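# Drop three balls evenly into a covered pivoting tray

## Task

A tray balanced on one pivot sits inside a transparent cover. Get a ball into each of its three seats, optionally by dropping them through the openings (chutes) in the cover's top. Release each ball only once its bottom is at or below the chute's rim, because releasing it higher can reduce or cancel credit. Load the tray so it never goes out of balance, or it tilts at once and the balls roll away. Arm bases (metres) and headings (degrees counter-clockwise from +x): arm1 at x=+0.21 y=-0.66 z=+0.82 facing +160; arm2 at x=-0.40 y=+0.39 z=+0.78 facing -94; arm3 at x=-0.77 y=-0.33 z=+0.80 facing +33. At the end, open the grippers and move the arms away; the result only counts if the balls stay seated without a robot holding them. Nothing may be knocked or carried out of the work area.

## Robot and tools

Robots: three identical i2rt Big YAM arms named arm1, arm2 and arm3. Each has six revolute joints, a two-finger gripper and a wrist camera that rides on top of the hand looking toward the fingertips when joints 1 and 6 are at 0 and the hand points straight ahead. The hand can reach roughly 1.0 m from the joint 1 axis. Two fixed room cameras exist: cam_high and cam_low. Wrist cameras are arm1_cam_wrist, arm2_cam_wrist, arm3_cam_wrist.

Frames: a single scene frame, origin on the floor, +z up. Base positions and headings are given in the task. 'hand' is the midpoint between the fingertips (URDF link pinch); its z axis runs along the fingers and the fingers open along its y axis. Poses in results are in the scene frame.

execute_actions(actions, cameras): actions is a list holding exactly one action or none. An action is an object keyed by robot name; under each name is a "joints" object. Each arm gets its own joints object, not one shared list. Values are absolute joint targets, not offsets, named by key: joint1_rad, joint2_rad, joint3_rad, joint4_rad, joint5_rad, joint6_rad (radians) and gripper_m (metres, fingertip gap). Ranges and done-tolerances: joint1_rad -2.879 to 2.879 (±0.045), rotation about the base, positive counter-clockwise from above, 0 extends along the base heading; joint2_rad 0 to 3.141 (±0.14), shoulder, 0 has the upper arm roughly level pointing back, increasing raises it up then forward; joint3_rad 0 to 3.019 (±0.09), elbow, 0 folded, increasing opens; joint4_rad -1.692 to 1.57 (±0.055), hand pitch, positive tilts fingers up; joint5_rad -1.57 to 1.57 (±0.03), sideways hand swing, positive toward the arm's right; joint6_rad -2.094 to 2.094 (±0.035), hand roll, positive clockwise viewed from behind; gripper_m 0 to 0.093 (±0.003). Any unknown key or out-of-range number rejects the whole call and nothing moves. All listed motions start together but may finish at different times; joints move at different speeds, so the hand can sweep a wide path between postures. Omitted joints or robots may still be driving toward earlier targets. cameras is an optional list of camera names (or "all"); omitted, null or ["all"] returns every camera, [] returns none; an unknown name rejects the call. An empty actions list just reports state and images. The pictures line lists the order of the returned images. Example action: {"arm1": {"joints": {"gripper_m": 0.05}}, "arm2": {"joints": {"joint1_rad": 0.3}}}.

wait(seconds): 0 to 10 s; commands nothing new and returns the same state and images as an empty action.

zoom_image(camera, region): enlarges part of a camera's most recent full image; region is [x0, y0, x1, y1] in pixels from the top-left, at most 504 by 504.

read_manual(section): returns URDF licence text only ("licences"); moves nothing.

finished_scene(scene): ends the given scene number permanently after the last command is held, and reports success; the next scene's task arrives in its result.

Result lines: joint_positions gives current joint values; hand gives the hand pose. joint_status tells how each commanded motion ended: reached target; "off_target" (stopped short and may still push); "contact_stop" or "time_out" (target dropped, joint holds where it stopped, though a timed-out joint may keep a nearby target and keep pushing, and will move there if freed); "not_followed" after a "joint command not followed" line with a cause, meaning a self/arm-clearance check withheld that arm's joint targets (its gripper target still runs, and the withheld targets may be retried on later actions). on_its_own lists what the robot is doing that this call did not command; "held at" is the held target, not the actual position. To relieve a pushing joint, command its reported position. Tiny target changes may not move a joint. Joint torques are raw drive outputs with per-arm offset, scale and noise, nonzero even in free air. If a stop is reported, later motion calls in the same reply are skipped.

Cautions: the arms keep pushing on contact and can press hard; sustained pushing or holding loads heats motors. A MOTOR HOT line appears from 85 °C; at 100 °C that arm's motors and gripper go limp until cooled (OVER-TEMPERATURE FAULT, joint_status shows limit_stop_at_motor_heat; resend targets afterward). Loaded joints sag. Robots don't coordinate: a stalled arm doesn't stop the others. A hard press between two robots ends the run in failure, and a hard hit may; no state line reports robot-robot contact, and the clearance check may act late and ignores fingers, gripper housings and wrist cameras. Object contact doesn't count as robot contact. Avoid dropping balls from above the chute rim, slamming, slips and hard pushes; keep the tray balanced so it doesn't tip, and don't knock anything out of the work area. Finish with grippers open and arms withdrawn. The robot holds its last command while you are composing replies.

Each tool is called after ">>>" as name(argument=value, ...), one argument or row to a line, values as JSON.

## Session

>>> execute_actions(
  actions=[],
)

Scene clock: 0.00 s.
Joint torques (N m, as the arm reports them, + toward a larger angle): no reading
arm1.joint_positions: joint1_rad=+0.432 joint2_rad=+0.622 joint3_rad=+1.326 joint4_rad=-1.323 joint5_rad=-0.086 joint6_rad=+0.068 gripper_m=+0.094
arm1.joint_status: not commanded
arm1.hand: x=-0.0326 y=-0.7038 z=+1.3263 quat_wxyz=(+0.067, +0.888, +0.033, -0.454) (m; scene frame)
arm2.joint_positions: joint1_rad=+0.739 joint2_rad=+0.426 joint3_rad=+1.692 joint4_rad=-1.388 joint5_rad=+0.120 joint6_rad=+0.111 gripper_m=+0.094
arm2.joint_status: not commanded
arm2.hand: x=-0.3805 y=+0.3260 z=+1.4683 quat_wxyz=(-0.595, -0.396, -0.635, +0.296) (m; scene frame)
arm3.joint_positions: joint1_rad=+0.796 joint2_rad=+0.486 joint3_rad=+1.675 joint4_rad=-1.406 joint5_rad=-0.017 joint6_rad=-0.561 gripper_m=+0.094
arm3.joint_status: not commanded
arm3.hand: x=-0.7465 y=-0.2314 z=+1.4691 quat_wxyz=(-0.570, +0.644, -0.442, -0.253) (m; scene frame)
pictures: arm1_cam_wrist, arm2_cam_wrist, arm3_cam_wrist, cam_high, cam_low
Images, in order (width x height): arm1_cam_wrist 672x504, arm2_cam_wrist 672x504, arm3_cam_wrist 672x504, cam_high 672x504, cam_low 672x504.

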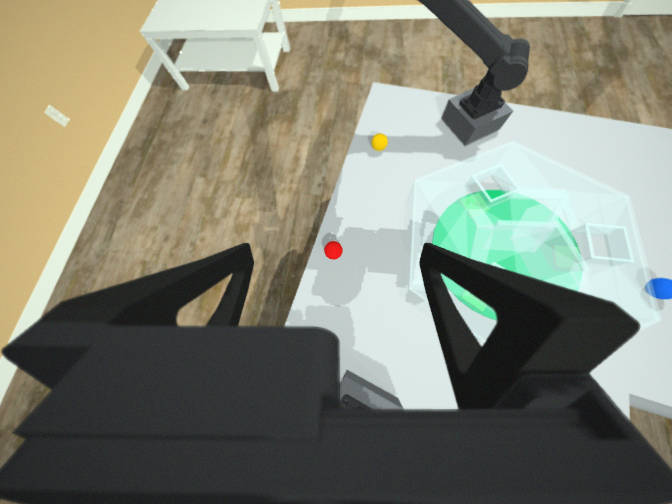

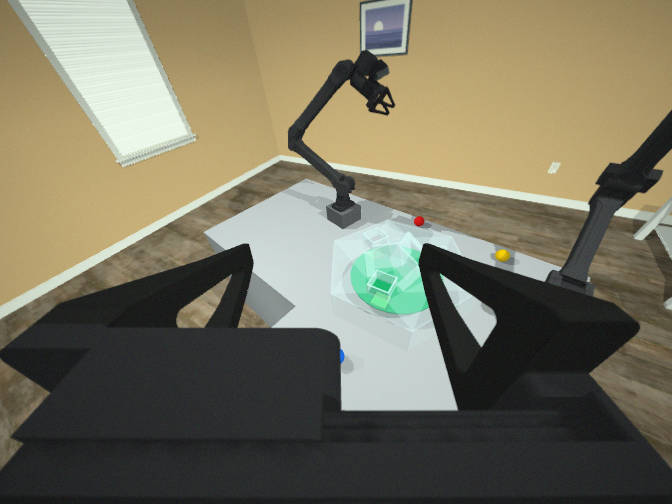

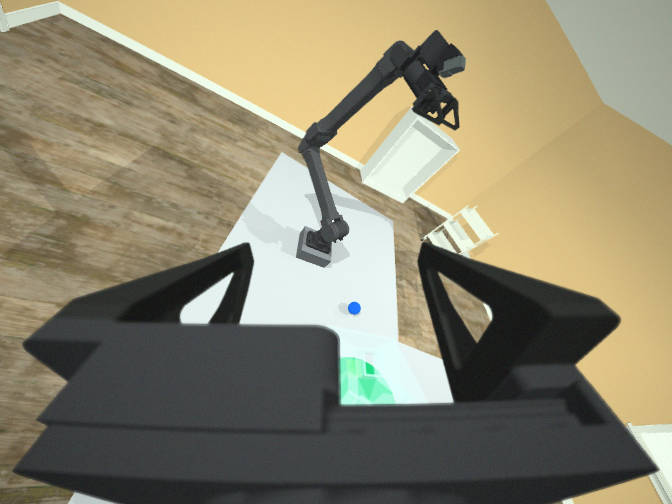

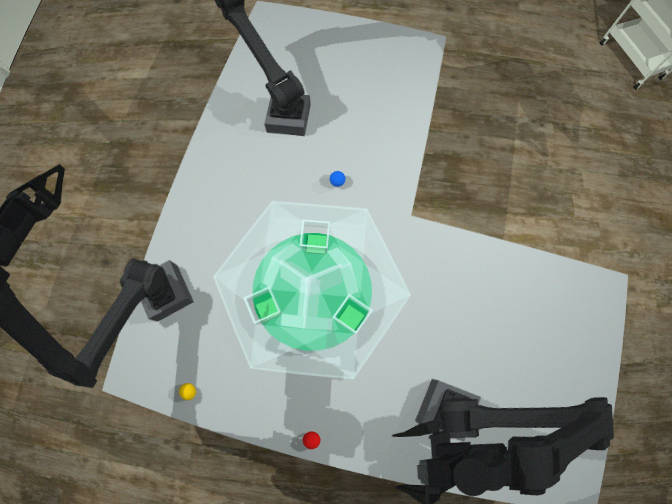

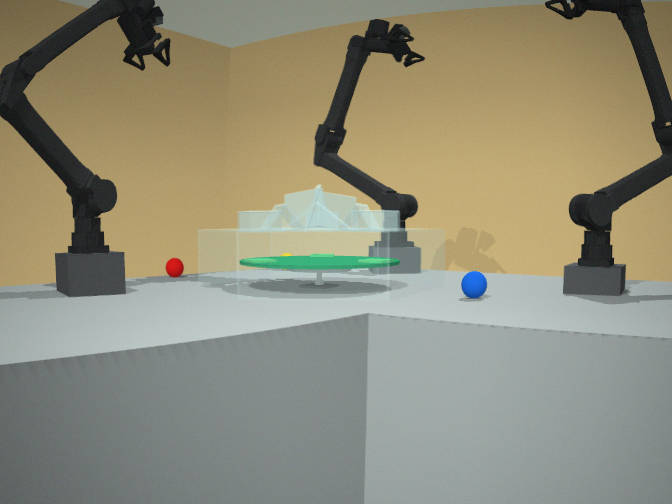

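>>> execute_actions(
  actions=[
    {"arm1":{"joints":{"joint1_rad":0.623,"joint2_rad":1.70,"joint3_rad":1.135,"joint4_rad":-0.985,"joint5_rad":0,"joint6_rad":0}},"arm3":{"joints":{"joint1_rad":-1.806,"joint2_rad":0.9,"joint3_rad":0.795,"joint4_rad":-0.99,"joint5_rad":0,"joint6_rad":0}},"arm2":{"joints":{"joint1_rad":0.707,"joint2_rad":1.37,"joint3_rad":0.847,"joint4_rad":-1.03,"joint5_rad":0,"joint6_rad":-1.9}}},
  ],
  cameras=[],
)

>>> execute_actions(
  actions=[
    {"arm3":{"joints":{"joint2_rad":1.34}}},
  ],
)

Scene clock: 6.90 s.
Joint torques (N m, as the arm reports them, + toward a larger angle): arm1=[ -0.21 -12.17   7.36   0.58   0.    -0.15] | arm2=[-1.08 -7.6   8.63  0.29 -0.15 -0.07] | arm3=[-0.02 -2.83  8.41  1.61  0.16  0.09]
arm1.joint_positions: joint1_rad=+0.615 joint2_rad=+1.708 joint3_rad=+1.137 joint4_rad=-0.994 joint5_rad=-0.002 joint6_rad=+0.017 gripper_m=+0.094
arm1.joint_status: all done
arm1.hand: x=-0.2378 y=-0.7850 z=+0.8582 quat_wxyz=(-0.007, +0.992, +0.128, -0.003) (m; scene frame)
arm2.joint_positions: joint1_rad=+0.716 joint2_rad=+1.361 joint3_rad=+0.841 joint4_rad=-1.029 joint5_rad=+0.003 joint6_rad=-1.884 gripper_m=+0.094
arm2.joint_status: all done
arm2.hand: x=-0.1940 y=+0.1102 z=+0.8654 quat_wxyz=(+0.000, +0.463, -0.886, +0.012) (m; scene frame)
arm3.joint_positions: joint1_rad=-1.802 joint2_rad=+0.902 joint3_rad=+0.789 joint4_rad=-1.006 joint5_rad=-0.001 joint6_rad=-0.007 gripper_m=+0.094
arm3.joint_status: all done
arm3.hand: x=-0.6579 y=-0.6418 z=+1.0073 quat_wxyz=(-0.182, -0.558, -0.798, +0.133) (m; scene frame)
pictures: none
No camera images: the call's "cameras" was empty. Leave "cameras" out to get every camera's image.

Scene clock: 8.07 s.
Joint torques (N m, as the arm reports them, + toward a larger angle): arm1=[ -0.15 -12.21   7.29   0.58   0.    -0.15] | arm2=[-1.13 -7.72  8.65  0.29 -0.14 -0.08] | arm3=[-0.18 -7.97  7.13  0.69  0.16  0.12]
arm1.joint_positions: joint1_rad=+0.615 joint2_rad=+1.708 joint3_rad=+1.137 joint4_rad=-0.994 joint5_rad=-0.002 joint6_rad=+0.017 gripper_m=+0.094
arm1.joint_status: not commanded
arm1.hand: x=-0.2378 y=-0.7850 z=+0.8582 quat_wxyz=(-0.007, +0.992, +0.128, -0.003) (m; scene frame)
arm2.joint_positions: joint1_rad=+0.716 joint2_rad=+1.361 joint3_rad=+0.841 joint4_rad=-1.029 joint5_rad=+0.003 joint6_rad=-1.885 gripper_m=+0.094
arm2.joint_status: not commanded
arm2.hand: x=-0.1940 y=+0.1102 z=+0.8654 quat_wxyz=(+0.000, +0.463, -0.886, +0.012) (m; scene frame)
arm3.joint_positions: joint1_rad=-1.802 joint2_rad=+1.353 joint3_rad=+0.782 joint4_rad=-1.003 joint5_rad=-0.001 joint6_rad=-0.007 gripper_m=+0.094
arm3.joint_status: all done
arm3.hand: x=-0.6590 y=-0.6421 z=+0.8644 quat_wxyz=(+0.002, -0.574, -0.819, +0.003) (m; scene frame)
pictures: arm1_cam_wrist, arm2_cam_wrist, arm3_cam_wrist, cam_high, cam_low
Images, in order (width x height): arm1_cam_wrist 672x504, arm2_cam_wrist 672x504, arm3_cam_wrist 672x504, cam_high 672x504, cam_low 672x504.

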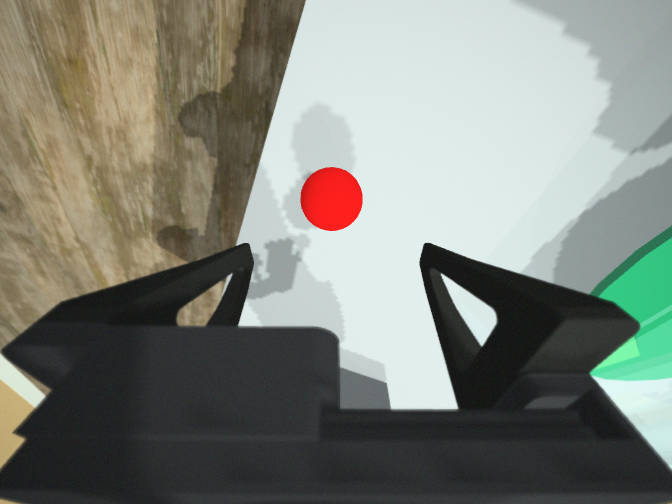

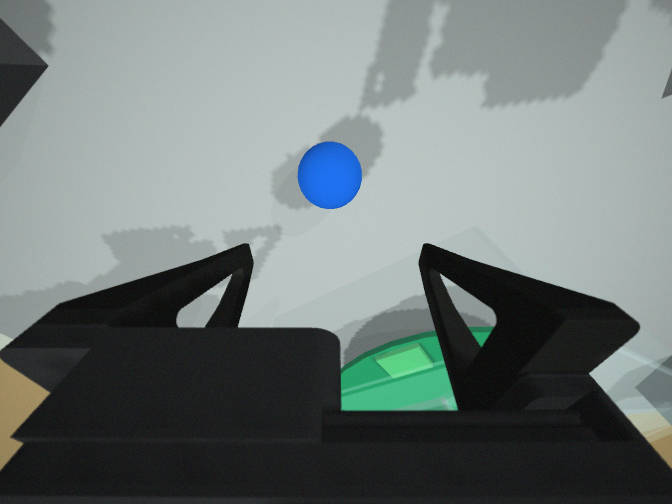

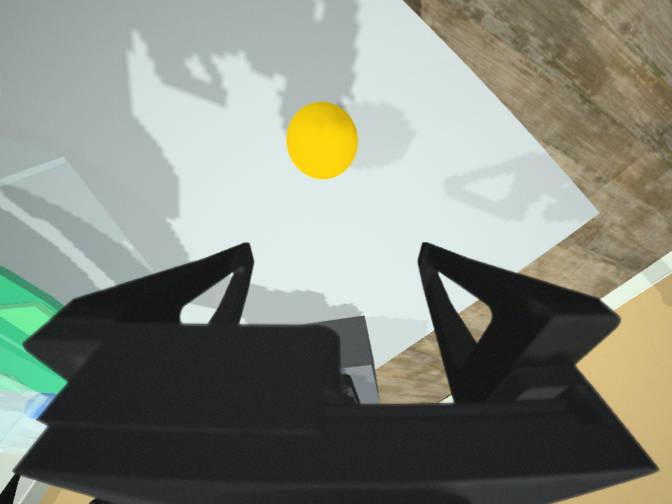

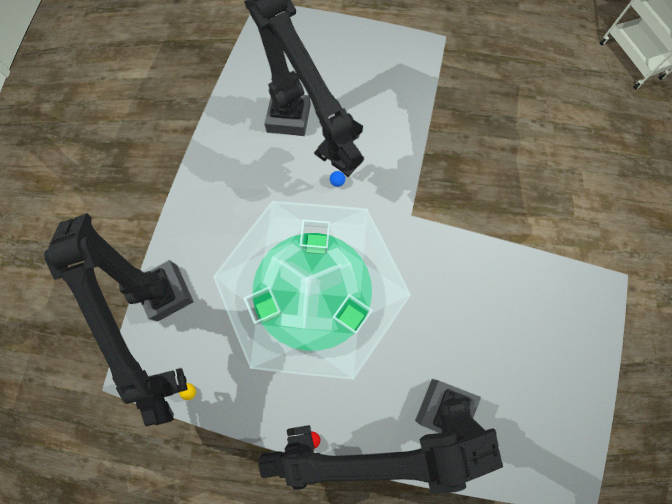

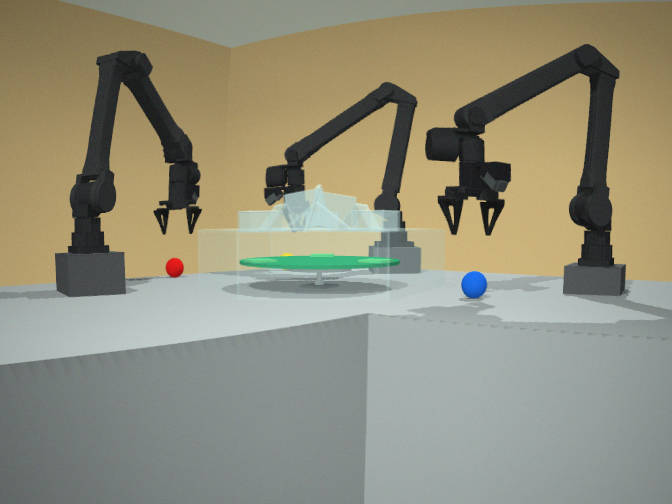

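>>> execute_actions(
  actions=[
    {"arm1":{"joints":{"joint1_rad":0.635,"joint2_rad":1.855,"joint3_rad":1.028,"joint4_rad":-0.722}},"arm3":{"joints":{"joint1_rad":-1.765,"joint2_rad":1.65,"joint3_rad":0.775,"joint4_rad":-0.66}},"arm2":{"joints":{"joint1_rad":0.74,"joint2_rad":1.574,"joint3_rad":0.714,"joint4_rad":-0.694}}},
  ],
  cameras=["arm1_cam_wrist","arm2_cam_wrist","arm3_cam_wrist"],
)

Scene clock: 11.53 s.
Joint torques (N m, as the arm reports them, + toward a larger angle): arm1=[  0.18 -12.72   6.19   0.64  -0.01  -0.15] | arm2=[  0.29 -10.15   6.49   0.73  -0.04  -0.06] | arm3=[  0.7  -11.22   5.11   0.83   0.14   0.13]
arm1.joint_positions: joint1_rad=+0.623 joint2_rad=+1.863 joint3_rad=+1.024 joint4_rad=-0.734 joint5_rad=-0.002 joint6_rad=+0.017 gripper_m=+0.094
arm1.joint_status: all done
arm1.hand: x=-0.2249 y=-0.7832 z=+0.7577 quat_wxyz=(-0.007, +0.991, +0.132, +0.001) (m; scene frame)
arm2.joint_positions: joint1_rad=+0.732 joint2_rad=+1.581 joint3_rad=+0.707 joint4_rad=-0.704 joint5_rad=+0.000 joint6_rad=-1.886 gripper_m=+0.094
arm2.joint_status: all done
arm2.hand: x=-0.1945 y=+0.1204 z=+0.7559 quat_wxyz=(+0.001, +0.471, -0.882, -0.001) (m; scene frame)
arm3.joint_positions: joint1_rad=-1.771 joint2_rad=+1.667 joint3_rad=+0.766 joint4_rad=-0.675 joint5_rad=-0.001 joint6_rad=-0.007 gripper_m=+0.094
arm3.joint_status: all done
arm3.hand: x=-0.6377 y=-0.6716 z=+0.7572 quat_wxyz=(+0.003, -0.561, -0.828, +0.002) (m; scene frame)
pictures: arm1_cam_wrist, arm2_cam_wrist, arm3_cam_wrist
Images, in order (width x height): arm1_cam_wrist 672x504, arm2_cam_wrist 672x504, arm3_cam_wrist 672x504.

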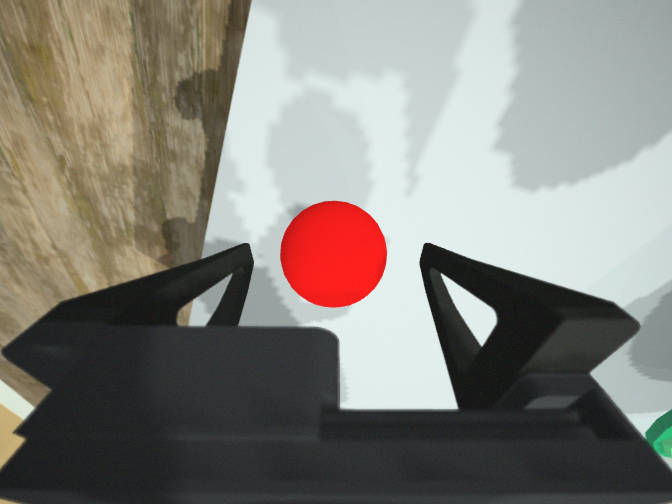

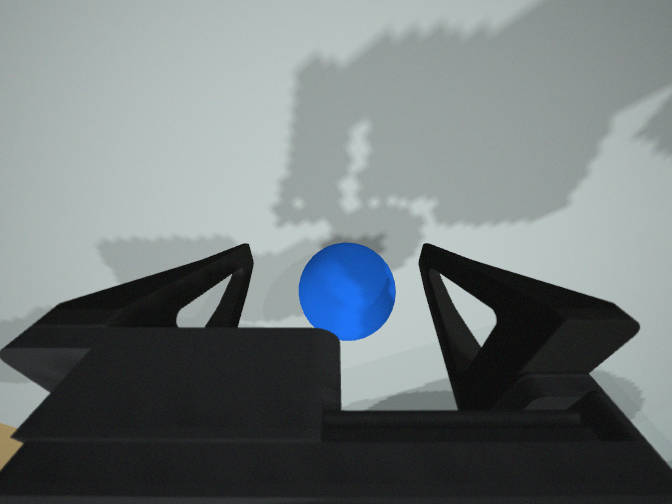

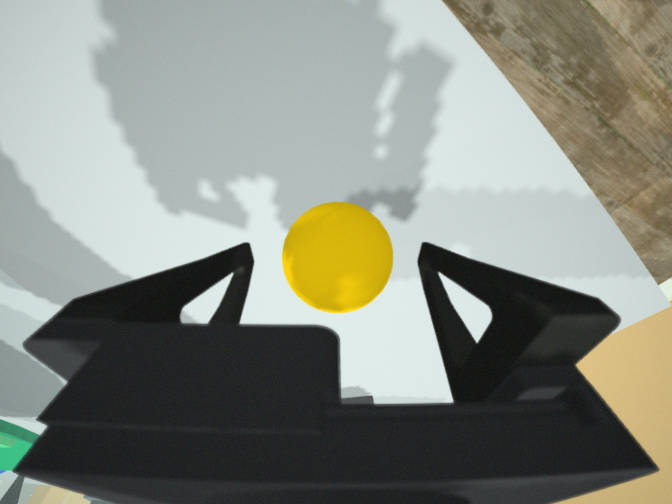

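>>> execute_actions(
  actions=[
    {"arm1":{"joints":{"gripper_m":0.04}},"arm3":{"joints":{"gripper_m":0.04}},"arm2":{"joints":{"joint1_rad":0.656,"joint4_rad":-0.645}}},
  ],
  cameras=["arm2_cam_wrist"],
)

Scene clock: 13.37 s.
Joint torques (N m, as the arm reports them, + toward a larger angle): arm1=[  0.11 -12.65   6.21   0.65  -0.03  -0.15] | arm2=[ -0.4  -10.48   6.57   0.92  -0.04  -0.07] | arm3=[  1.24 -10.91   5.03   0.54   0.12   0.13]
arm1.joint_positions: joint1_rad=+0.623 joint2_rad=+1.863 joint3_rad=+1.024 joint4_rad=-0.733 joint5_rad=-0.002 joint6_rad=+0.016 gripper_m=+0.055
arm1.joint_status: gripper_m off_target (ended at +0.055, target +0.040)
arm1.hand: x=-0.2250 y=-0.7833 z=+0.7577 quat_wxyz=(-0.008, +0.991, +0.132, +0.000) (m; scene frame)
arm2.joint_positions: joint1_rad=+0.656 joint2_rad=+1.581 joint3_rad=+0.707 joint4_rad=-0.657 joint5_rad=+0.000 joint6_rad=-1.886 gripper_m=+0.094
arm2.joint_status: all done
arm2.hand: x=-0.2090 y=+0.0958 z=+0.7562 quat_wxyz=(-0.003, +0.437, -0.899, +0.022) (m; scene frame)
arm3.joint_positions: joint1_rad=-1.771 joint2_rad=+1.667 joint3_rad=+0.766 joint4_rad=-0.674 joint5_rad=-0.001 joint6_rad=-0.007 gripper_m=+0.055
arm3.joint_status: gripper_m off_target (ended at +0.055, target +0.040)
arm3.hand: x=-0.6376 y=-0.6718 z=+0.7572 quat_wxyz=(+0.003, -0.561, -0.828, +0.002) (m; scene frame)
pictures: arm2_cam_wrist
Images, in order (width x height): arm2_cam_wrist 672x504.

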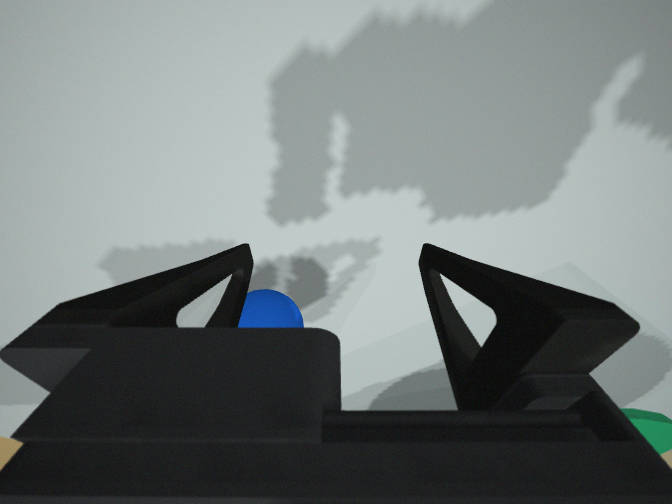

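>>> execute_actions(
  actions=[
    {"arm1":{"joints":{"joint2_rad":1.49,"joint3_rad":1.29,"joint4_rad":-1.33,"joint6_rad":1.33}},"arm3":{"joints":{"joint2_rad":1.39,"joint3_rad":1.23,"joint4_rad":-1.375,"joint6_rad":0.98}},"arm2":{"joints":{"joint2_rad":1.37,"joint3_rad":0.86,"joint4_rad":-1.04}}},
  ],
  cameras=["arm2_cam_wrist","cam_high"],
)

Scene clock: 16.40 s.
Joint torques (N m, as the arm reports them, + toward a larger angle): arm1=[  0.18 -11.14   9.83  -0.2    0.05   0.18] | arm2=[-0.39 -7.79  9.2  -0.16 -0.04 -0.07] | arm3=[ 1.03 -9.84  9.35 -0.21  0.21  0.15]
arm1.joint_positions: joint1_rad=+0.623 joint2_rad=+1.507 joint3_rad=+1.272 joint4_rad=-1.320 joint5_rad=-0.002 joint6_rad=+1.312 gripper_m=+0.055
arm1.joint_status: all done
arm1.hand: x=-0.2148 y=-0.7845 z=+0.9925 quat_wxyz=(+0.000, +0.870, -0.493, -0.011) (m; scene frame)
arm2.joint_positions: joint1_rad=+0.656 joint2_rad=+1.362 joint3_rad=+0.847 joint4_rad=-1.029 joint5_rad=+0.000 joint6_rad=-1.886 gripper_m=+0.094
arm2.joint_status: all done
arm2.hand: x=-0.2091 y=+0.0961 z=+0.8672 quat_wxyz=(-0.002, +0.437, -0.899, +0.015) (m; scene frame)
arm3.joint_positions: joint1_rad=-1.771 joint2_rad=+1.396 joint3_rad=+1.202 joint4_rad=-1.363 joint5_rad=-0.001 joint6_rad=+0.972 gripper_m=+0.055
arm3.joint_status: all done
arm3.hand: x=-0.6218 y=-0.7073 z=+0.9978 quat_wxyz=(-0.008, -0.884, -0.467, +0.004) (m; scene frame)
pictures: arm2_cam_wrist, cam_high
Images, in order (width x height): arm2_cam_wrist 672x504, cam_high 672x504.

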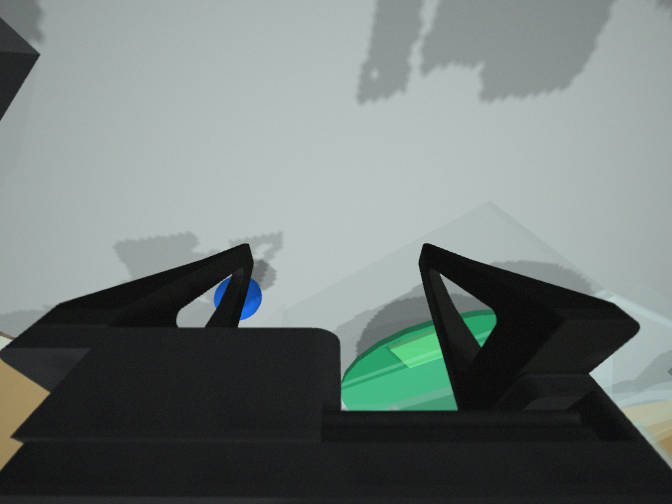

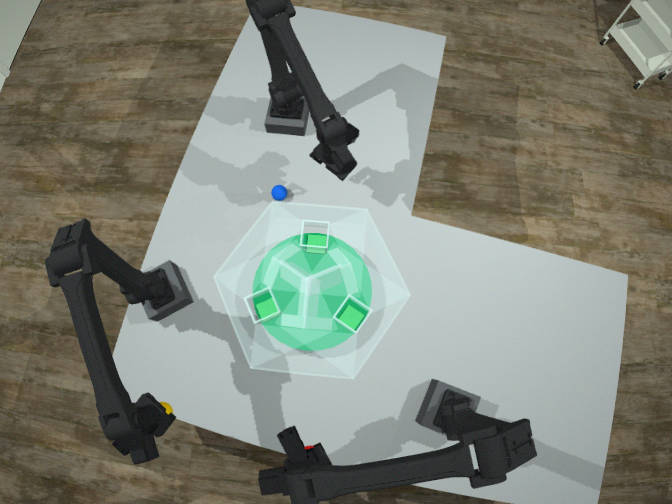

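>>> execute_actions(
  actions=[
    {"arm1":{"joints":{"joint1_rad":-0.343}},"arm3":{"joints":{"joint1_rad":-0.63,"joint2_rad":1.35,"joint3_rad":1.15}},"arm2":{"joints":{"joint1_rad":0.3,"joint6_rad":-2.05}}},
  ],
)

Scene clock: 19.03 s.
Joint torques (N m, as the arm reports them, + toward a larger angle): arm1=[ -0.59 -11.13   9.95  -0.19  -0.06   0.19] | arm2=[-0.23 -7.76  9.25 -0.16 -0.03 -0.08] | arm3=[  0.   -11.13   8.6   -0.18   0.2    0.13]
arm1.joint_positions: joint1_rad=-0.343 joint2_rad=+1.507 joint3_rad=+1.272 joint4_rad=-1.320 joint5_rad=+0.001 joint6_rad=+1.314 gripper_m=+0.055
arm1.joint_status: all done
arm1.hand: x=-0.1323 y=-0.3827 z=+0.9989 quat_wxyz=(-0.001, +0.541, -0.841, -0.016) (m; scene frame)
arm2.joint_positions: joint1_rad=+0.297 joint2_rad=+1.362 joint3_rad=+0.847 joint4_rad=-1.029 joint5_rad=+0.000 joint6_rad=-2.034 gripper_m=+0.094
arm2.joint_status: all done
arm2.hand: x=-0.3232 y=+0.0468 z=+0.8672 quat_wxyz=(+0.002, +0.340, -0.940, +0.015) (m; scene frame)
arm3.joint_positions: joint1_rad=-0.629 joint2_rad=+1.378 joint3_rad=+1.131 joint4_rad=-1.364 joint5_rad=+0.000 joint6_rad=+0.973 gripper_m=+0.055
arm3.joint_status: all done
arm3.hand: x=-0.3915 y=-0.3555 z=+0.9750 quat_wxyz=(+0.019, -0.492, -0.870, +0.013) (m; scene frame)
pictures: arm1_cam_wrist, arm2_cam_wrist, arm3_cam_wrist, cam_high, cam_low
Images, in order (width x height): arm1_cam_wrist 672x504, arm2_cam_wrist 672x504, arm3_cam_wrist 672x504, cam_high 672x504, cam_low 672x504.

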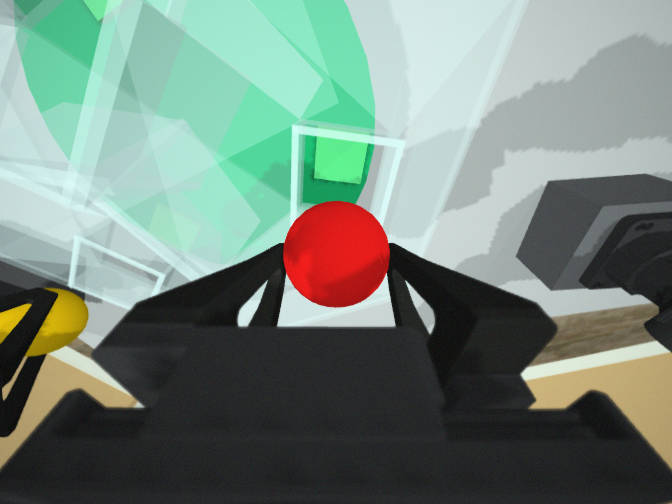

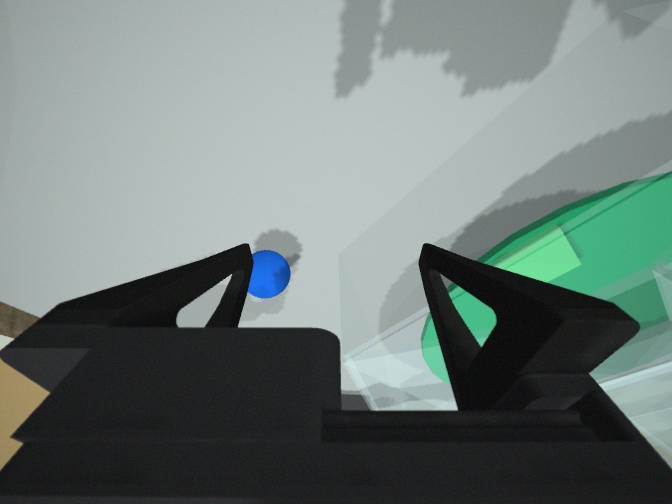

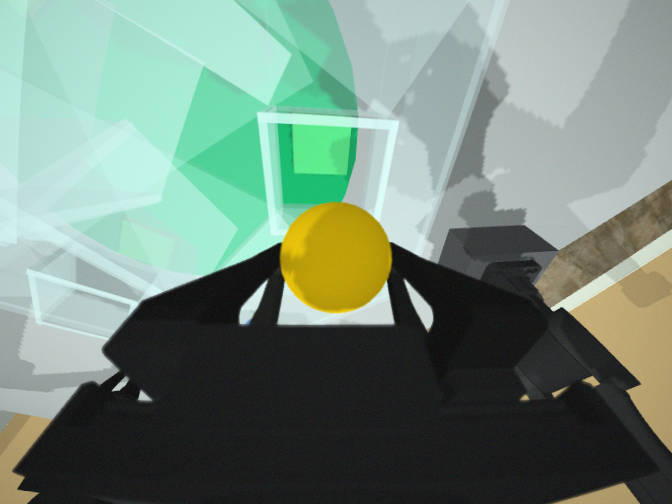

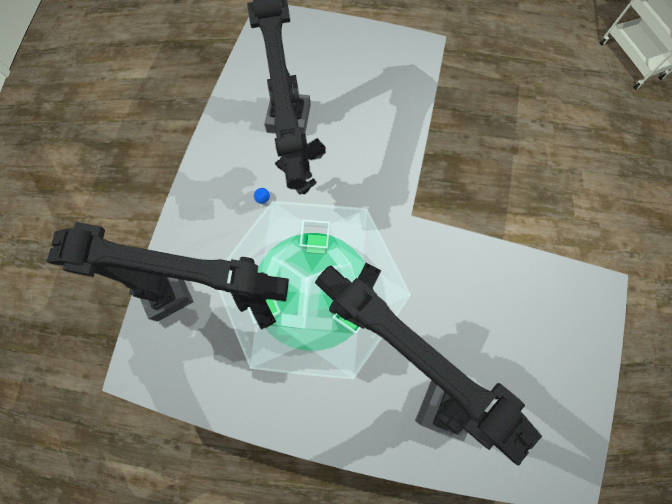

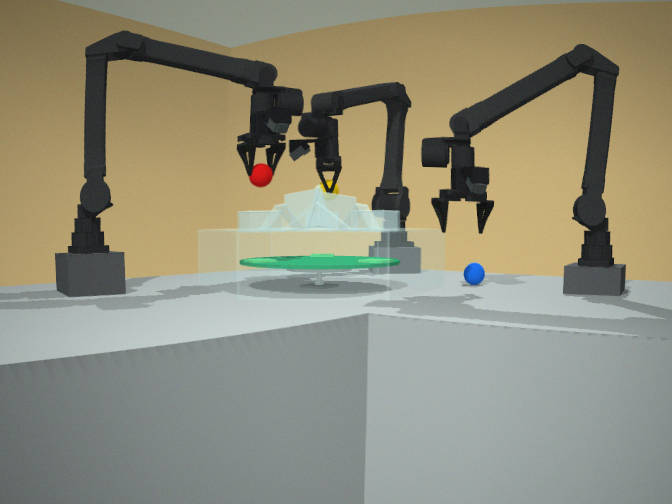

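>>> execute_actions(
  actions=[],
  cameras=["cam_high"],
)

Scene clock: 19.47 s.
Joint torques (N m, as the arm reports them, + toward a larger angle): arm1=[ -0.68 -11.15   9.96  -0.17  -0.06   0.18] | arm2=[-0.22 -7.81  9.21 -0.18 -0.02 -0.08] | arm3=[ -0.15 -11.4    8.61  -0.11   0.17   0.11]
arm1.joint_positions: joint1_rad=-0.343 joint2_rad=+1.507 joint3_rad=+1.272 joint4_rad=-1.320 joint5_rad=+0.001 joint6_rad=+1.314 gripper_m=+0.055
arm1.joint_status: all done
arm1.hand: x=-0.1323 y=-0.3827 z=+0.9989 quat_wxyz=(-0.001, +0.541, -0.841, -0.016) (m; scene frame)
arm2.joint_positions: joint1_rad=+0.297 joint2_rad=+1.362 joint3_rad=+0.847 joint4_rad=-1.029 joint5_rad=+0.000 joint6_rad=-2.034 gripper_m=+0.094
arm2.joint_status: all done
arm2.hand: x=-0.3232 y=+0.0468 z=+0.8672 quat_wxyz=(+0.002, +0.340, -0.940, +0.015) (m; scene frame)
arm3.joint_positions: joint1_rad=-0.629 joint2_rad=+1.378 joint3_rad=+1.131 joint4_rad=-1.364 joint5_rad=+0.000 joint6_rad=+0.973 gripper_m=+0.055
arm3.joint_status: all done
arm3.hand: x=-0.3915 y=-0.3555 z=+0.9750 quat_wxyz=(+0.019, -0.492, -0.870, +0.013) (m; scene frame)
pictures: cam_high
Images, in order (width x height): cam_high 672x504.

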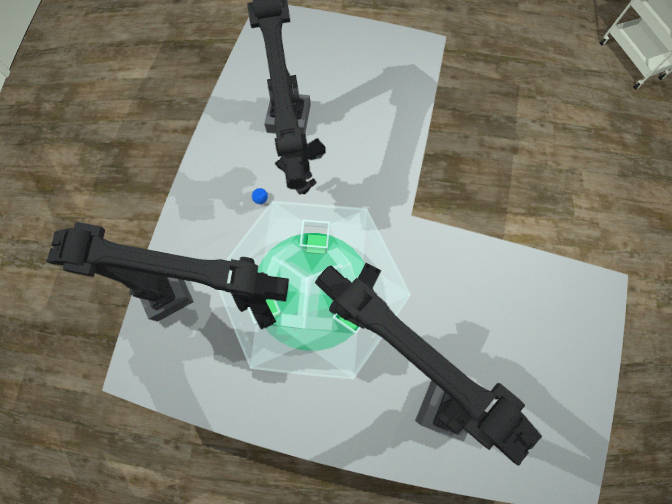

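>>> execute_actions(
  actions=[
    {"arm1":{"joints":{"joint2_rad":1.55,"joint3_rad":1.14,"joint4_rad":-1.135,"joint6_rad":1.46}},"arm3":{"joints":{"joint1_rad":-0.65,"joint2_rad":1.405,"joint3_rad":1.048,"joint4_rad":-1.18,"joint6_rad":1.04}},"arm2":{"joints":{"joint1_rad":-0.2,"joint2_rad":1.40,"joint3_rad":0.90,"joint4_rad":-1.07,"joint6_rad":1.98}}},
  ],
)

Scene clock: 25.53 s.
Joint torques (N m, as the arm reports them, + toward a larger angle): arm1=[ -0.71 -11.41   8.5    0.59  -0.06   0.2 ] | arm2=[-0.44 -8.38 11.15 -0.28  0.15  0.28] | arm3=[ 0.03 -9.99  7.97  0.66 -0.02  0.11]
arm1.joint_positions: joint1_rad=-0.343 joint2_rad=+1.569 joint3_rad=+1.133 joint4_rad=-1.147 joint5_rad=+0.001 joint6_rad=+1.443 gripper_m=+0.055
arm1.joint_status: all done
arm1.hand: x=-0.1260 y=-0.3868 z=+0.9229 quat_wxyz=(-0.005, +0.486, -0.874, -0.003) (m; scene frame)
arm2.joint_positions: joint1_rad=-0.200 joint2_rad=+1.394 joint3_rad=+0.863 joint4_rad=-1.059 joint5_rad=+0.000 joint6_rad=+1.964 gripper_m=+0.094
arm2.joint_status: all done
arm2.hand: x=-0.4941 y=+0.0523 z=+0.8617 quat_wxyz=(+0.009, -0.946, +0.324, +0.000) (m; scene frame)
arm3.joint_positions: joint1_rad=-0.645 joint2_rad=+1.415 joint3_rad=+1.032 joint4_rad=-1.194 joint5_rad=+0.004 joint6_rad=+1.032 gripper_m=+0.055
arm3.joint_status: all done
arm3.hand: x=-0.3858 y=-0.3626 z=+0.9252 quat_wxyz=(+0.003, -0.524, -0.851, +0.007) (m; scene frame)
pictures: arm1_cam_wrist, arm2_cam_wrist, arm3_cam_wrist, cam_high, cam_low
Images, in order (width x height): arm1_cam_wrist 672x504, arm2_cam_wrist 672x504, arm3_cam_wrist 672x504, cam_high 672x504, cam_low 672x504.

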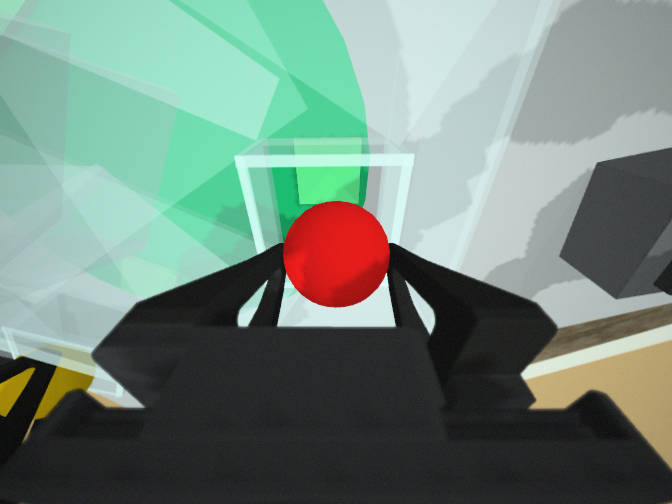

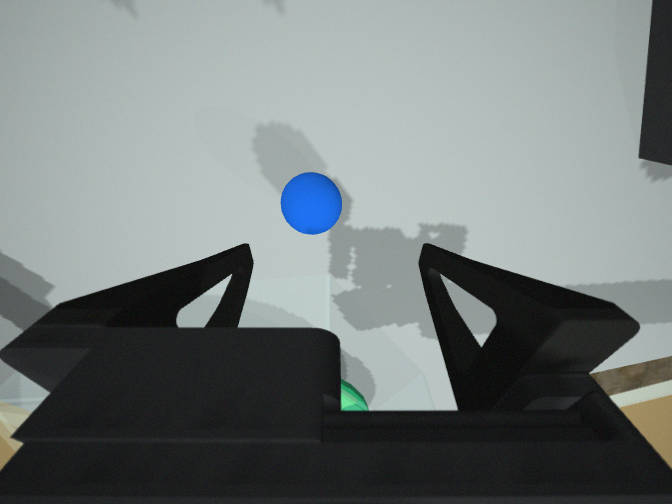

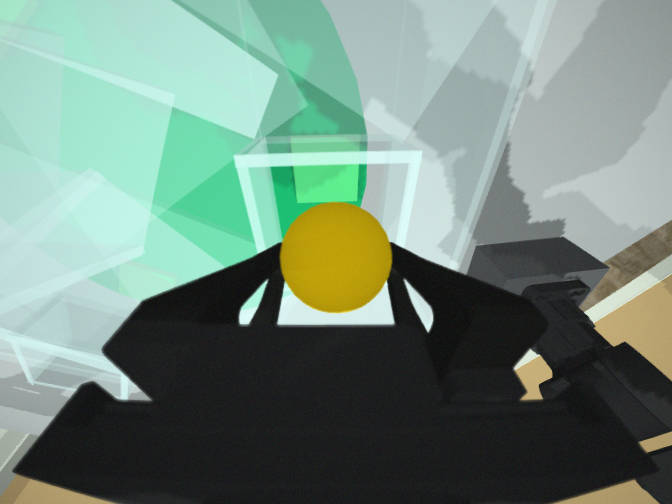

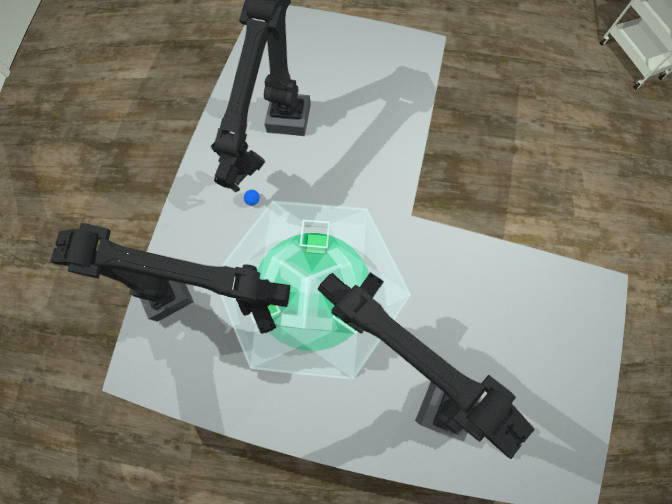

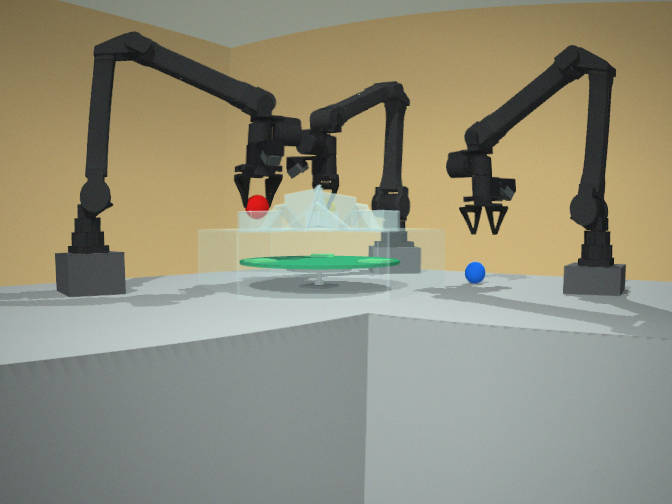

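>>> execute_actions(
  actions=[
    {"arm1":{"joints":{"joint4_rad":-1.115}},"arm3":{"joints":{"joint4_rad":-1.163}},"arm2":{"joints":{"joint1_rad":-0.168,"joint2_rad":1.548,"joint3_rad":0.85,"joint4_rad":-0.853}}},
  ],
  cameras=["arm2_cam_wrist"],
)

Scene clock: 28.40 s.
Joint torques (N m, as the arm reports them, + toward a larger angle): arm1=[ -0.68 -11.5    8.53   0.64  -0.06   0.19] | arm2=[  0.15 -11.41   7.17   0.78   0.14   0.29] | arm3=[-0.14 -9.96  8.    0.7   0.03  0.09]
arm1.joint_positions: joint1_rad=-0.343 joint2_rad=+1.569 joint3_rad=+1.133 joint4_rad=-1.127 joint5_rad=+0.001 joint6_rad=+1.443 gripper_m=+0.055
arm1.joint_status: all done
arm1.hand: x=-0.1297 y=-0.3837 z=+0.9230 quat_wxyz=(-0.002, +0.486, -0.874, -0.012) (m; scene frame)
arm2.joint_positions: joint1_rad=-0.175 joint2_rad=+1.556 joint3_rad=+0.849 joint4_rad=-0.865 joint5_rad=+0.000 joint6_rad=+1.965 gripper_m=+0.094
arm2.joint_status: all done
arm2.hand: x=-0.4925 y=+0.0232 z=+0.8019 quat_wxyz=(-0.001, -0.950, +0.313, -0.001) (m; scene frame)
arm3.joint_positions: joint1_rad=-0.645 joint2_rad=+1.415 joint3_rad=+1.032 joint4_rad=-1.177 joint5_rad=+0.004 joint6_rad=+1.032 gripper_m=+0.055
arm3.joint_status: all done
arm3.hand: x=-0.3817 y=-0.3629 z=+0.9252 quat_wxyz=(-0.005, -0.524, -0.851, +0.003) (m; scene frame)
pictures: arm2_cam_wrist
Images, in order (width x height): arm2_cam_wrist 672x504.

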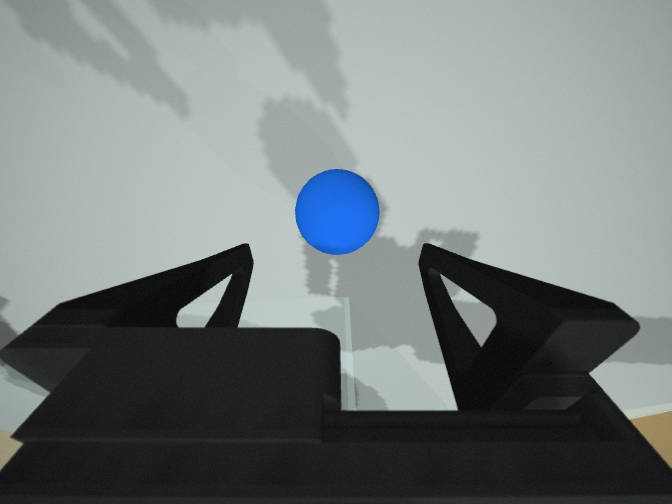

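>>> execute_actions(
  actions=[
    {"arm2":{"joints":{"joint2_rad":1.597,"joint3_rad":0.832,"joint4_rad":-0.787}}},
  ],
  cameras=[],
)

>>> execute_actions(
  actions=[
    {"arm2":{"joints":{"joint2_rad":1.644,"joint3_rad":0.813,"joint4_rad":-0.719}}},
  ],
  cameras=["arm2_cam_wrist"],
)

Scene clock: 30.17 s.
Joint torques (N m, as the arm reports them, + toward a larger angle): arm1=[ -0.67 -11.44   8.55   0.62  -0.06   0.19] | arm2=[  0.15 -10.36   6.58   0.84   0.14   0.29] | arm3=[-0.69 -9.81  7.91  0.76  0.02  0.12]
arm1.joint_positions: joint1_rad=-0.343 joint2_rad=+1.569 joint3_rad=+1.133 joint4_rad=-1.127 joint5_rad=+0.001 joint6_rad=+1.443 gripper_m=+0.055
arm1.joint_status: not commanded
arm1.hand: x=-0.1297 y=-0.3837 z=+0.9230 quat_wxyz=(-0.002, +0.486, -0.874, -0.012) (m; scene frame)
arm2.joint_positions: joint1_rad=-0.175 joint2_rad=+1.590 joint3_rad=+0.835 joint4_rad=-0.799 joint5_rad=+0.000 joint6_rad=+1.965 gripper_m=+0.094
arm2.joint_status: all done
arm2.hand: x=-0.4937 y=+0.0181 z=+0.7862 quat_wxyz=(-0.010, -0.950, +0.313, -0.002) (m; scene frame)
arm3.joint_positions: joint1_rad=-0.645 joint2_rad=+1.415 joint3_rad=+1.032 joint4_rad=-1.177 joint5_rad=+0.004 joint6_rad=+1.032 gripper_m=+0.055
arm3.joint_status: not commanded
arm3.hand: x=-0.3817 y=-0.3629 z=+0.9252 quat_wxyz=(-0.005, -0.524, -0.851, +0.003) (m; scene frame)
pictures: none
No camera images: the call's "cameras" was empty. Leave "cameras" out to get every camera's image.

Scene clock: 30.97 s.
Joint torques (N m, as the arm reports them, + toward a larger angle): arm1=[ -0.74 -11.47   8.54   0.64  -0.06   0.19] | arm2=[  0.27 -10.91   6.18   0.85   0.15   0.28] | arm3=[ 0.03 -9.52  7.83  0.71  0.02  0.12]
arm1.joint_positions: joint1_rad=-0.343 joint2_rad=+1.569 joint3_rad=+1.133 joint4_rad=-1.127 joint5_rad=+0.001 joint6_rad=+1.443 gripper_m=+0.055
arm1.joint_status: not commanded
arm1.hand: x=-0.1297 y=-0.3837 z=+0.9230 quat_wxyz=(-0.002, +0.486, -0.874, -0.012) (m; scene frame)
arm2.joint_positions: joint1_rad=-0.175 joint2_rad=+1.641 joint3_rad=+0.815 joint4_rad=-0.731 joint5_rad=+0.000 joint6_rad=+1.965 gripper_m=+0.094
arm2.joint_status: all done
arm2.hand: x=-0.4934 y=+0.0191 z=+0.7627 quat_wxyz=(-0.008, -0.950, +0.313, -0.002) (m; scene frame)
arm3.joint_positions: joint1_rad=-0.645 joint2_rad=+1.415 joint3_rad=+1.032 joint4_rad=-1.177 joint5_rad=+0.004 joint6_rad=+1.032 gripper_m=+0.055
arm3.joint_status: not commanded
arm3.hand: x=-0.3817 y=-0.3629 z=+0.9252 quat_wxyz=(-0.005, -0.524, -0.851, +0.003) (m; scene frame)
pictures: arm2_cam_wrist
Images, in order (width x height): arm2_cam_wrist 672x504.

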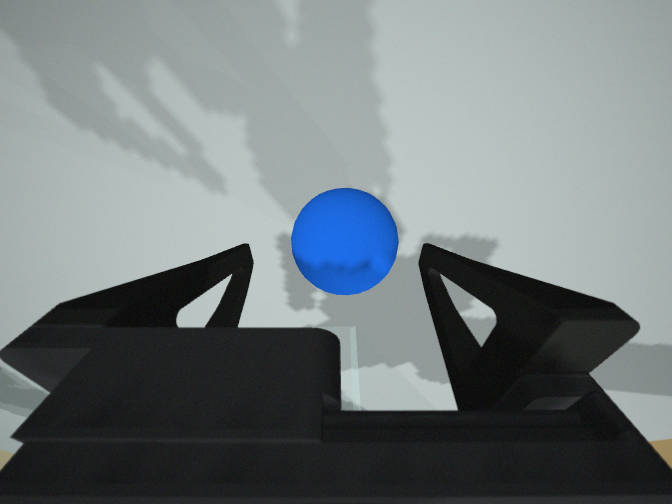

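Lower a bit and shift forward slightly, then grip.

>>> execute_actions(
  actions=[
    {"arm2":{"joints":{"joint1_rad":-0.198,"joint2_rad":1.668}}},
  ],
  cameras=[],
)

>>> execute_actions(
  actions=[
    {"arm2":{"joints":{"gripper_m":0.04}}},
  ],
  cameras=["arm2_cam_wrist"],
)

>>> execute_actions(
  actions=[
    {"arm2":{"joints":{"joint2_rad":1.328,"joint3_rad":1.23,"joint4_rad":-1.44,"joint6_rad":1.9}}},
  ],
  cameras=[],
)

>>> execute_actions(
  actions=[
    {"arm2":{"joints":{"joint1_rad":0.355,"joint2_rad":1.765,"joint3_rad":1.74,"joint4_rad":-1.49}}},
  ],
  cameras=["arm2_cam_wrist","cam_low"],
)

Scene clock: 33.10 s.
Joint torques (N m, as the arm reports them, + toward a larger angle): arm1=[ -0.67 -11.49   8.51   0.64  -0.06   0.19] | arm2=[ -1.13 -10.21   6.02   0.8    0.14   0.28] | arm3=[ 0.07 -9.75  7.88  0.58  0.01  0.11]
arm1.joint_positions: joint1_rad=-0.343 joint2_rad=+1.569 joint3_rad=+1.133 joint4_rad=-1.127 joint5_rad=+0.001 joint6_rad=+1.443 gripper_m=+0.055
arm1.joint_status: not commanded
arm1.hand: x=-0.1297 y=-0.3837 z=+0.9230 quat_wxyz=(-0.002, +0.486, -0.874, -0.012) (m; scene frame)
arm2.joint_positions: joint1_rad=-0.189 joint2_rad=+1.657 joint3_rad=+0.815 joint4_rad=-0.731 joint5_rad=+0.000 joint6_rad=+1.965 gripper_m=+0.094
arm2.joint_status: all done
arm2.hand: x=-0.4978 y=+0.0228 z=+0.7570 quat_wxyz=(+0.000, -0.948, +0.319, -0.001) (m; scene frame)
arm3.joint_positions: joint1_rad=-0.645 joint2_rad=+1.415 joint3_rad=+1.032 joint4_rad=-1.177 joint5_rad=+0.004 joint6_rad=+1.032 gripper_m=+0.055
arm3.joint_status: not commanded
arm3.hand: x=-0.3817 y=-0.3629 z=+0.9252 quat_wxyz=(-0.005, -0.524, -0.851, +0.003) (m; scene frame)
pictures: none
No camera images: the call's "cameras" was empty. Leave "cameras" out to get every camera's image.

Scene clock: 33.70 s.
Joint torques (N m, as the arm reports them, + toward a larger angle): arm1=[ -0.68 -11.49   8.55   0.64  -0.06   0.19] | arm2=[ -1.1  -10.3    6.08   0.72   0.14   0.27] | arm3=[-0.05 -9.83  8.06  0.8   0.02  0.13]
arm1.joint_positions: joint1_rad=-0.343 joint2_rad=+1.569 joint3_rad=+1.133 joint4_rad=-1.127 joint5_rad=+0.001 joint6_rad=+1.443 gripper_m=+0.055
arm1.joint_status: not commanded
arm1.hand: x=-0.1297 y=-0.3837 z=+0.9230 quat_wxyz=(-0.002, +0.486, -0.874, -0.012) (m; scene frame)
arm2.joint_positions: joint1_rad=-0.189 joint2_rad=+1.657 joint3_rad=+0.814 joint4_rad=-0.729 joint5_rad=+0.000 joint6_rad=+1.966 gripper_m=+0.056
arm2.joint_status: gripper_m off_target (ended at +0.056, target +0.040)
arm2.hand: x=-0.4978 y=+0.0227 z=+0.7566 quat_wxyz=(+0.000, -0.948, +0.320, -0.001) (m; scene frame)
arm3.joint_positions: joint1_rad=-0.645 joint2_rad=+1.415 joint3_rad=+1.032 joint4_rad=-1.177 joint5_rad=+0.004 joint6_rad=+1.032 gripper_m=+0.055
arm3.joint_status: not commanded
arm3.hand: x=-0.3817 y=-0.3629 z=+0.9252 quat_wxyz=(-0.005, -0.524, -0.851, +0.003) (m; scene frame)
pictures: arm2_cam_wrist
Images, in order (width x height): arm2_cam_wrist 672x504.

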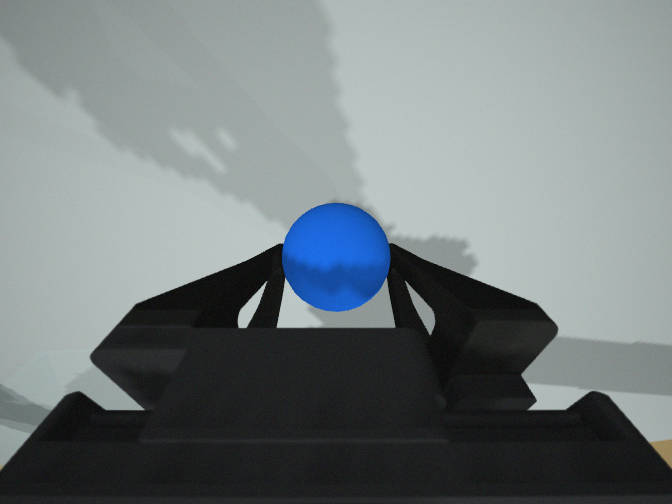

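Scene clock: 35.13 s.
Joint torques (N m, as the arm reports them, + toward a larger angle): arm1=[ -0.69 -11.48   8.54   0.64  -0.06   0.19] | arm2=[ -0.95 -10.22  10.49  -0.16   0.14  -0.09] | arm3=[ 0.43 -9.82  7.81  0.67  0.02  0.11]
arm1.joint_positions: joint1_rad=-0.343 joint2_rad=+1.569 joint3_rad=+1.133 joint4_rad=-1.127 joint5_rad=+0.001 joint6_rad=+1.443 gripper_m=+0.055
arm1.joint_status: not commanded
arm1.hand: x=-0.1297 y=-0.3837 z=+0.9230 quat_wxyz=(-0.002, +0.486, -0.874, -0.012) (m; scene frame)
arm2.joint_positions: joint1_rad=-0.189 joint2_rad=+1.336 joint3_rad=+1.216 joint4_rad=-1.430 joint5_rad=+0.000 joint6_rad=+1.915 gripper_m=+0.056
arm2.joint_status: all done
arm2.hand: x=-0.5003 y=+0.0153 z=+1.0088 quat_wxyz=(-0.012, -0.955, +0.296, -0.001) (m; scene frame)
arm3.joint_positions: joint1_rad=-0.645 joint2_rad=+1.415 joint3_rad=+1.032 joint4_rad=-1.177 joint5_rad=+0.004 joint6_rad=+1.032 gripper_m=+0.055
arm3.joint_status: not commanded
arm3.hand: x=-0.3817 y=-0.3629 z=+0.9252 quat_wxyz=(-0.005, -0.524, -0.851, +0.003) (m; scene frame)
pictures: none
No camera images: the call's "cameras" was empty. Leave "cameras" out to get every camera's image.

Scene clock: 36.67 s.
Joint torques (N m, as the arm reports them, + toward a larger angle): arm1=[ -0.69 -11.48   8.54   0.66  -0.06   0.19] | arm2=[ -0.43 -18.75  13.8    0.08   0.22  -0.06] | arm3=[ -0.24 -10.4    7.84   0.68   0.     0.13]
arm1.joint_positions: joint1_rad=-0.343 joint2_rad=+1.569 joint3_rad=+1.133 joint4_rad=-1.127 joint5_rad=+0.001 joint6_rad=+1.443 gripper_m=+0.055
arm1.joint_status: not commanded
arm1.hand: x=-0.1297 y=-0.3837 z=+0.9230 quat_wxyz=(-0.002, +0.486, -0.874, -0.012) (m; scene frame)
arm2.joint_positions: joint1_rad=+0.357 joint2_rad=+1.781 joint3_rad=+1.687 joint4_rad=-1.486 joint5_rad=-0.002 joint6_rad=+1.914 gripper_m=+0.056
arm2.joint_status: all done
arm2.hand: x=-0.2468 y=-0.1356 z=+0.9914 quat_wxyz=(+0.003, -1.000, +0.026, +0.000) (m; scene frame)
arm3.joint_positions: joint1_rad=-0.645 joint2_rad=+1.415 joint3_rad=+1.032 joint4_rad=-1.177 joint5_rad=+0.004 joint6_rad=+1.032 gripper_m=+0.055
arm3.joint_status: not commanded
arm3.hand: x=-0.3817 y=-0.3629 z=+0.9252 quat_wxyz=(-0.005, -0.524, -0.851, +0.003) (m; scene frame)
pictures: arm2_cam_wrist, cam_low
Images, in order (width x height): arm2_cam_wrist 672x504, cam_low 672x504.

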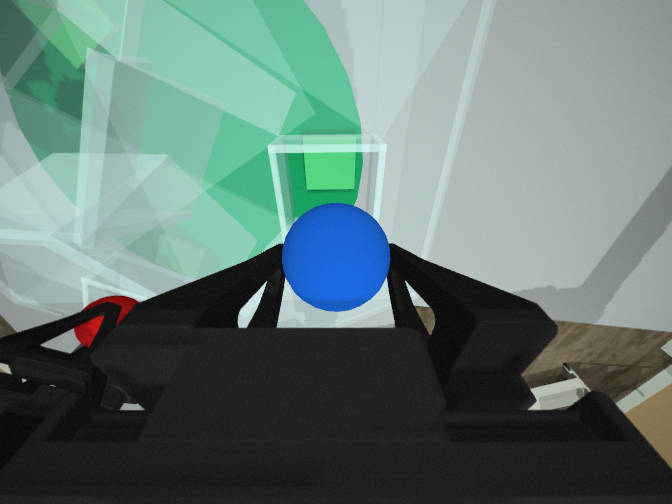

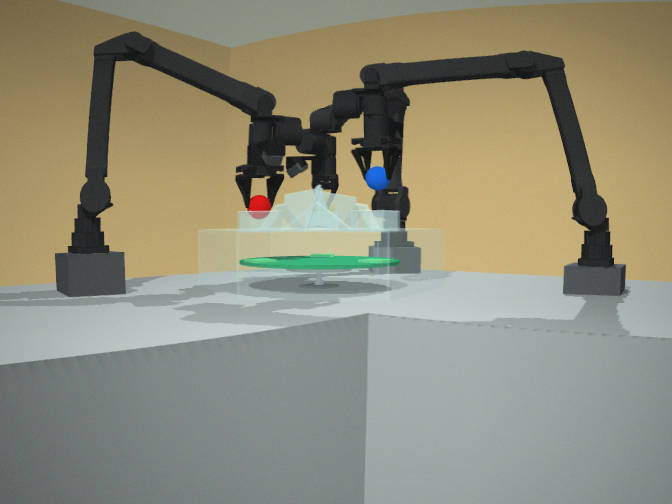

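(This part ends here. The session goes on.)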